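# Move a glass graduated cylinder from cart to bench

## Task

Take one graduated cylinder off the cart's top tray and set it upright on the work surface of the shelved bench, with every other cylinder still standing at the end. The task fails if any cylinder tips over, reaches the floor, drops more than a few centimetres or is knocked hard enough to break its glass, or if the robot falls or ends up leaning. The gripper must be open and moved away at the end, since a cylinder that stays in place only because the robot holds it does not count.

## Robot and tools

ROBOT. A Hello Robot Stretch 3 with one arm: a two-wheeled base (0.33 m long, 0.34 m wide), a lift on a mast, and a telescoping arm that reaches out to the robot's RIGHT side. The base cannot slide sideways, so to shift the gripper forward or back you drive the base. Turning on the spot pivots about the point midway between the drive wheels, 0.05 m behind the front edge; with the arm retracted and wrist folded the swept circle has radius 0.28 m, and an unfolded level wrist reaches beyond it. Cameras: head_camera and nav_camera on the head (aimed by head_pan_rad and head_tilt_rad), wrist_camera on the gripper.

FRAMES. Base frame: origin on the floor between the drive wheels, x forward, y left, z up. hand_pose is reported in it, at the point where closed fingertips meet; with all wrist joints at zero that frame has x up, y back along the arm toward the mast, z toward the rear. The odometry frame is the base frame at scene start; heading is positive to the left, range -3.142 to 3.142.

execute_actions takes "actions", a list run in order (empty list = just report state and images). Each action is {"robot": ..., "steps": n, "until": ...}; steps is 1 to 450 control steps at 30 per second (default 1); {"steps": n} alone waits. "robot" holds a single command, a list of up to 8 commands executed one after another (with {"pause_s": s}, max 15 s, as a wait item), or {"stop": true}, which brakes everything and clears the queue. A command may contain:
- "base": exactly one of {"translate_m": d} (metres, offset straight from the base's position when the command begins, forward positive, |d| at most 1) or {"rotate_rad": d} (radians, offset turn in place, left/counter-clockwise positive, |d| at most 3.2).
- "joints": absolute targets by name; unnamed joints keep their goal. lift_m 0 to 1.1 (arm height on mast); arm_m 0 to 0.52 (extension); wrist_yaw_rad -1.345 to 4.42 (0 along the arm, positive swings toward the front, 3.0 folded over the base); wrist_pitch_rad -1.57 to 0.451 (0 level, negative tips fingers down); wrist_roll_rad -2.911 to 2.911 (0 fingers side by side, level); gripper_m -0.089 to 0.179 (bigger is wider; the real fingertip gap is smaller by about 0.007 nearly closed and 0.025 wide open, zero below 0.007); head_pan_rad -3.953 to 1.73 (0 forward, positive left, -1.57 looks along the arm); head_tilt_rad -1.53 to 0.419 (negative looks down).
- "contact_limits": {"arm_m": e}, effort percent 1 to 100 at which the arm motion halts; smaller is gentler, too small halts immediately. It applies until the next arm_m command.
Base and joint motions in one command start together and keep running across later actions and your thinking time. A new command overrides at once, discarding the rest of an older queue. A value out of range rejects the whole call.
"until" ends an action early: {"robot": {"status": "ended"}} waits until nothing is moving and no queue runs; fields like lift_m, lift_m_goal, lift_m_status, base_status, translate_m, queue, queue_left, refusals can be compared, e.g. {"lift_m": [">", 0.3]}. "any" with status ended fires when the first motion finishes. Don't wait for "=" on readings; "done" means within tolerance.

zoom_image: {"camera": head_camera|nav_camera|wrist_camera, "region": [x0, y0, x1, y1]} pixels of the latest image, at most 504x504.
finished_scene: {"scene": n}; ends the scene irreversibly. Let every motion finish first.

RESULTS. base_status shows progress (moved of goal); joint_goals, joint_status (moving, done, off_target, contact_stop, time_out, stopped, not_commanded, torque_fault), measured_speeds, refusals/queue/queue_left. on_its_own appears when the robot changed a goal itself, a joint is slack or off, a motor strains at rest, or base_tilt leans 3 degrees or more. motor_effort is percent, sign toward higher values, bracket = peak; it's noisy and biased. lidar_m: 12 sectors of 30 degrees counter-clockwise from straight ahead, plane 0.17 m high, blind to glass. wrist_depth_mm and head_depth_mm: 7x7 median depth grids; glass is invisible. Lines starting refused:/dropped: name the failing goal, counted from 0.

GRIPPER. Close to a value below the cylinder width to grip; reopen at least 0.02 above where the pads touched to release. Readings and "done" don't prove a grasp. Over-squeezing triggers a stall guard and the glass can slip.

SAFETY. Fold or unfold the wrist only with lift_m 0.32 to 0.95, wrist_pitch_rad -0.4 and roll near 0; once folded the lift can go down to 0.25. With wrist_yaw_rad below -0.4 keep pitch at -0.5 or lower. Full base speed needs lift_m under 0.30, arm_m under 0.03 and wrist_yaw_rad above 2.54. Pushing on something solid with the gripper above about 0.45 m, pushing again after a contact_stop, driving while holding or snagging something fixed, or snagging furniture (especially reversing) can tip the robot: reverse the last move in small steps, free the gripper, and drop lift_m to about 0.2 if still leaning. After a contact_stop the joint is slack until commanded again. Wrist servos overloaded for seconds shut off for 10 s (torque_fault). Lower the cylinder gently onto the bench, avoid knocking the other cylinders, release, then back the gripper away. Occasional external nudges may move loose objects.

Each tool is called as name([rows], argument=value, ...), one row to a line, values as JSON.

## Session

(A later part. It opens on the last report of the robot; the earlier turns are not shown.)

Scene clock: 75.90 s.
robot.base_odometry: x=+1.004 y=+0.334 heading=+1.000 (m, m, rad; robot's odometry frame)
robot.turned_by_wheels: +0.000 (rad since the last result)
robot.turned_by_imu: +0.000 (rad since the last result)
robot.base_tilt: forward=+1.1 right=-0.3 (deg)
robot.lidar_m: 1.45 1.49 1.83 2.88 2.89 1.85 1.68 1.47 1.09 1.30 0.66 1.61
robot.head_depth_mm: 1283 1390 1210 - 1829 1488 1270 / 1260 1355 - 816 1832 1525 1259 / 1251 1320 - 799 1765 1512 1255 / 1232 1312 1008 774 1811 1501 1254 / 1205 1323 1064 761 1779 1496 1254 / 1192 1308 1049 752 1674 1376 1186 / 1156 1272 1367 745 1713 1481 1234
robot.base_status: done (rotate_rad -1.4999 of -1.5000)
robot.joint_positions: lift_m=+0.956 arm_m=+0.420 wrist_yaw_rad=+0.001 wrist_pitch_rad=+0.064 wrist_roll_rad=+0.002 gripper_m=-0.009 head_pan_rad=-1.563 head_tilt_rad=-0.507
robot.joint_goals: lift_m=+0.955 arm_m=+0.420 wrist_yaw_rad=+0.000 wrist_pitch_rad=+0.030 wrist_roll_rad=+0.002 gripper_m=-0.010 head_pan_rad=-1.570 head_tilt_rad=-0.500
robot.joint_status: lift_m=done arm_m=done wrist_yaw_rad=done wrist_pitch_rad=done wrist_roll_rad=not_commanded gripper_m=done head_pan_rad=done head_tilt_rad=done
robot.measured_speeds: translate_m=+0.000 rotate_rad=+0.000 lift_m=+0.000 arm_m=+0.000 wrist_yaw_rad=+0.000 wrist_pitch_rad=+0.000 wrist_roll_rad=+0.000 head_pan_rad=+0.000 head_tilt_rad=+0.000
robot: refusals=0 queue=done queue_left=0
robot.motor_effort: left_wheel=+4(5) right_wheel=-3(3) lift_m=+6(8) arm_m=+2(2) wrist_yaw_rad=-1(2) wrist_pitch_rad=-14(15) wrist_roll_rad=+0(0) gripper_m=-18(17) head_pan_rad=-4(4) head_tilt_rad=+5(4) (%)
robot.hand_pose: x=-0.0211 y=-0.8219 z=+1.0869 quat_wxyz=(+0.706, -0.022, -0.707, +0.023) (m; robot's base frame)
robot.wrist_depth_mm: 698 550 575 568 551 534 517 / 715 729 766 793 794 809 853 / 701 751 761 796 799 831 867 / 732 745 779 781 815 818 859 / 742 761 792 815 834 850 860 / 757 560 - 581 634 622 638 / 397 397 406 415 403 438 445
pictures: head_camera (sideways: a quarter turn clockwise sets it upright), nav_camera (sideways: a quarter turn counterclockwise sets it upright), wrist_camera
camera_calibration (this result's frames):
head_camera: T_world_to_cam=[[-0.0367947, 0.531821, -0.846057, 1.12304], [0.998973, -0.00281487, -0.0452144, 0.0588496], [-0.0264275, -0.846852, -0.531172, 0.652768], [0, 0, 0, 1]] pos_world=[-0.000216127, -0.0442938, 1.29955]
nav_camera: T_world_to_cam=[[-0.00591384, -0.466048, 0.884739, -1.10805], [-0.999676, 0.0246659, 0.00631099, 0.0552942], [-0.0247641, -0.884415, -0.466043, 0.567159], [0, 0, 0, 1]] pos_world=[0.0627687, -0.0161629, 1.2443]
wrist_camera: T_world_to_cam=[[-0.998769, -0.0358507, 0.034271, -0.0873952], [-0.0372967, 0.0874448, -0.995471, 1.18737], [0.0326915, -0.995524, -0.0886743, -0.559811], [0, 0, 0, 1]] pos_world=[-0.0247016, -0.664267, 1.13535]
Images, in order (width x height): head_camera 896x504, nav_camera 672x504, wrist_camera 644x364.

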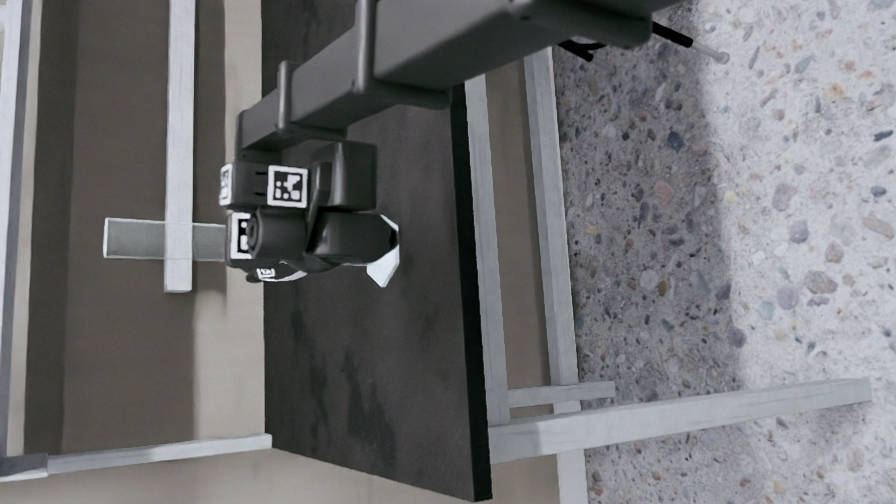

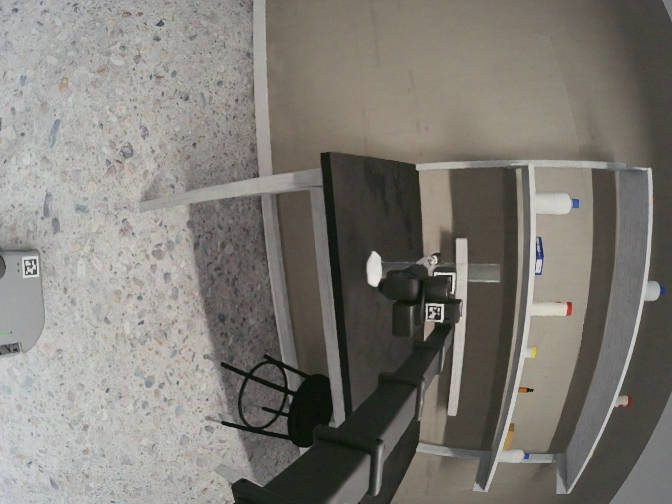

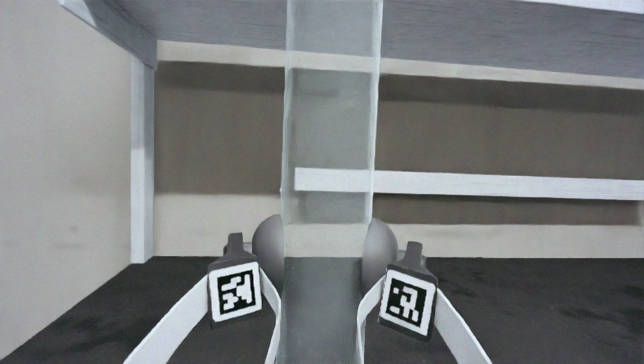

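execute_actions([
  {"robot":[{"joints":{"lift_m":0.967}},{"joints":{"gripper_m":0.12}},{"joints":{"arm_m":0}}],"steps":450,"until":{"robot":{"status":"ended"}}},
])

Scene clock: 83.00 s.
robot.base_odometry: x=+1.004 y=+0.334 heading=+1.000 (m, m, rad; robot's odometry frame)
robot.turned_by_wheels: +0.000 (rad since the last result)
robot.turned_by_imu: +0.001 (rad since the last result)
robot.base_tilt: forward=+1.2 right=-0.3 (deg)
robot.lidar_m: 1.46 1.50 1.84 2.88 2.89 1.85 1.68 1.48 1.09 1.30 0.66 1.61
robot.head_depth_mm: 1291 1387 1124 831 1830 - - / 1272 1362 1112 822 1906 - - / 1256 1342 1095 793 - - - / 1229 1352 1074 765 - - - / 1205 1335 1064 776 1786 1500 1247 / 1195 1309 1051 751 1679 1369 1180 / 1147 1269 1366 743 1733 1473 1230
robot.base_status: done (rotate_rad -1.4999 of -1.5000)
robot.joint_positions: lift_m=+0.966 arm_m=+0.000 wrist_yaw_rad=+0.001 wrist_pitch_rad=+0.013 wrist_roll_rad=+0.002 gripper_m=+0.120 head_pan_rad=-1.563 head_tilt_rad=-0.507
robot.joint_goals: lift_m=+0.967 arm_m=+0.000 wrist_yaw_rad=+0.000 wrist_pitch_rad=+0.030 wrist_roll_rad=+0.002 gripper_m=+0.120 head_pan_rad=-1.570 head_tilt_rad=-0.500
robot.joint_status: lift_m=done arm_m=done wrist_yaw_rad=done wrist_pitch_rad=done wrist_roll_rad=not_commanded gripper_m=done head_pan_rad=done head_tilt_rad=done
robot.measured_speeds: translate_m=+0.000 rotate_rad=+0.000 lift_m=+0.000 arm_m=+0.000 wrist_yaw_rad=+0.000 wrist_pitch_rad=+0.000 wrist_roll_rad=+0.000 head_pan_rad=+0.000 head_tilt_rad=+0.000
robot: refusals=0 queue=done queue_left=0
robot.motor_effort: left_wheel=+4(4) right_wheel=-3(3) lift_m=+39(37) arm_m=-3(4) wrist_yaw_rad=-1(1) wrist_pitch_rad=+7(14) wrist_roll_rad=+0(0) gripper_m=-1(90) head_pan_rad=-4(4) head_tilt_rad=+4(4) (%)
robot.hand_pose: x=-0.0211 y=-0.4018 z=+1.0843 quat_wxyz=(+0.707, -0.004, -0.708, +0.005) (m; robot's base frame)
robot.wrist_depth_mm: - - 853 - - - - / - - - - - - - / - - - - - - - / - - - - - - - / - - 795 805 839 902 924 / - - 513 524 536 603 573 / - 395 422 430 443 489 511
pictures: head_camera (sideways: a quarter turn clockwise sets it upright), nav_camera (sideways: a quarter turn counterclockwise sets it upright), wrist_camera
camera_calibration (this result's frames):
head_camera: T_world_to_cam=[[-0.0367937, 0.531762, -0.846094, 1.12309], [0.998973, -0.0028191, -0.0452137, 0.0588486], [-0.0264281, -0.846889, -0.531112, 0.652691], [0, 0, 0, 1]] pos_world=[-0.000216173, -0.0442939, 1.29955]
nav_camera: T_world_to_cam=[[-0.00591481, -0.465987, 0.884772, -1.10809], [-0.999676, 0.0246674, 0.00630873, 0.0552972], [-0.0247648, -0.884448, -0.465981, 0.567079], [0, 0, 0, 1]] pos_world=[0.0627687, -0.016167, 1.24431]
wrist_camera: T_world_to_cam=[[-0.998768, -0.0375145, 0.0324877, -0.0709838], [-0.0373596, 0.137473, -0.989801, 1.16198], [0.0326657, -0.989795, -0.138705, -0.0852295], [0, 0, 0, 1]] pos_world=[-0.024701, -0.246764, 1.14062]
Images, in order (width x height): head_camera 896x504, nav_camera 672x504, wrist_camera 644x364.

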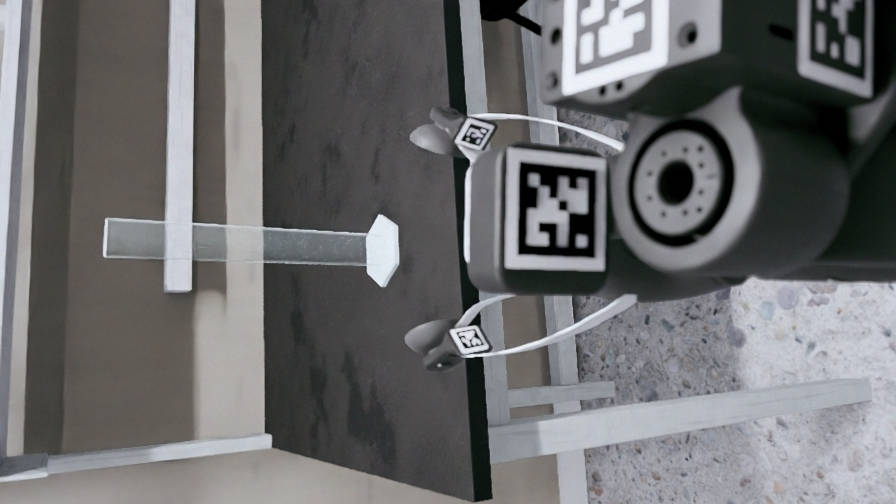

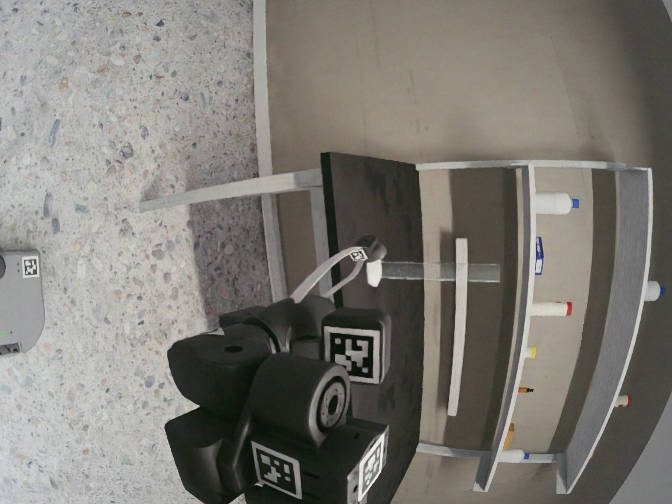

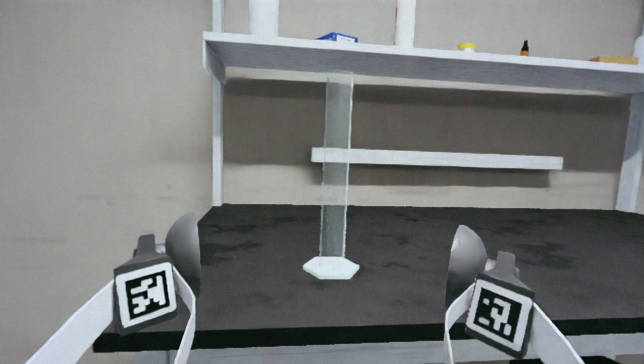

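finished_scene(scene=1)

The scene is finished: the task was done.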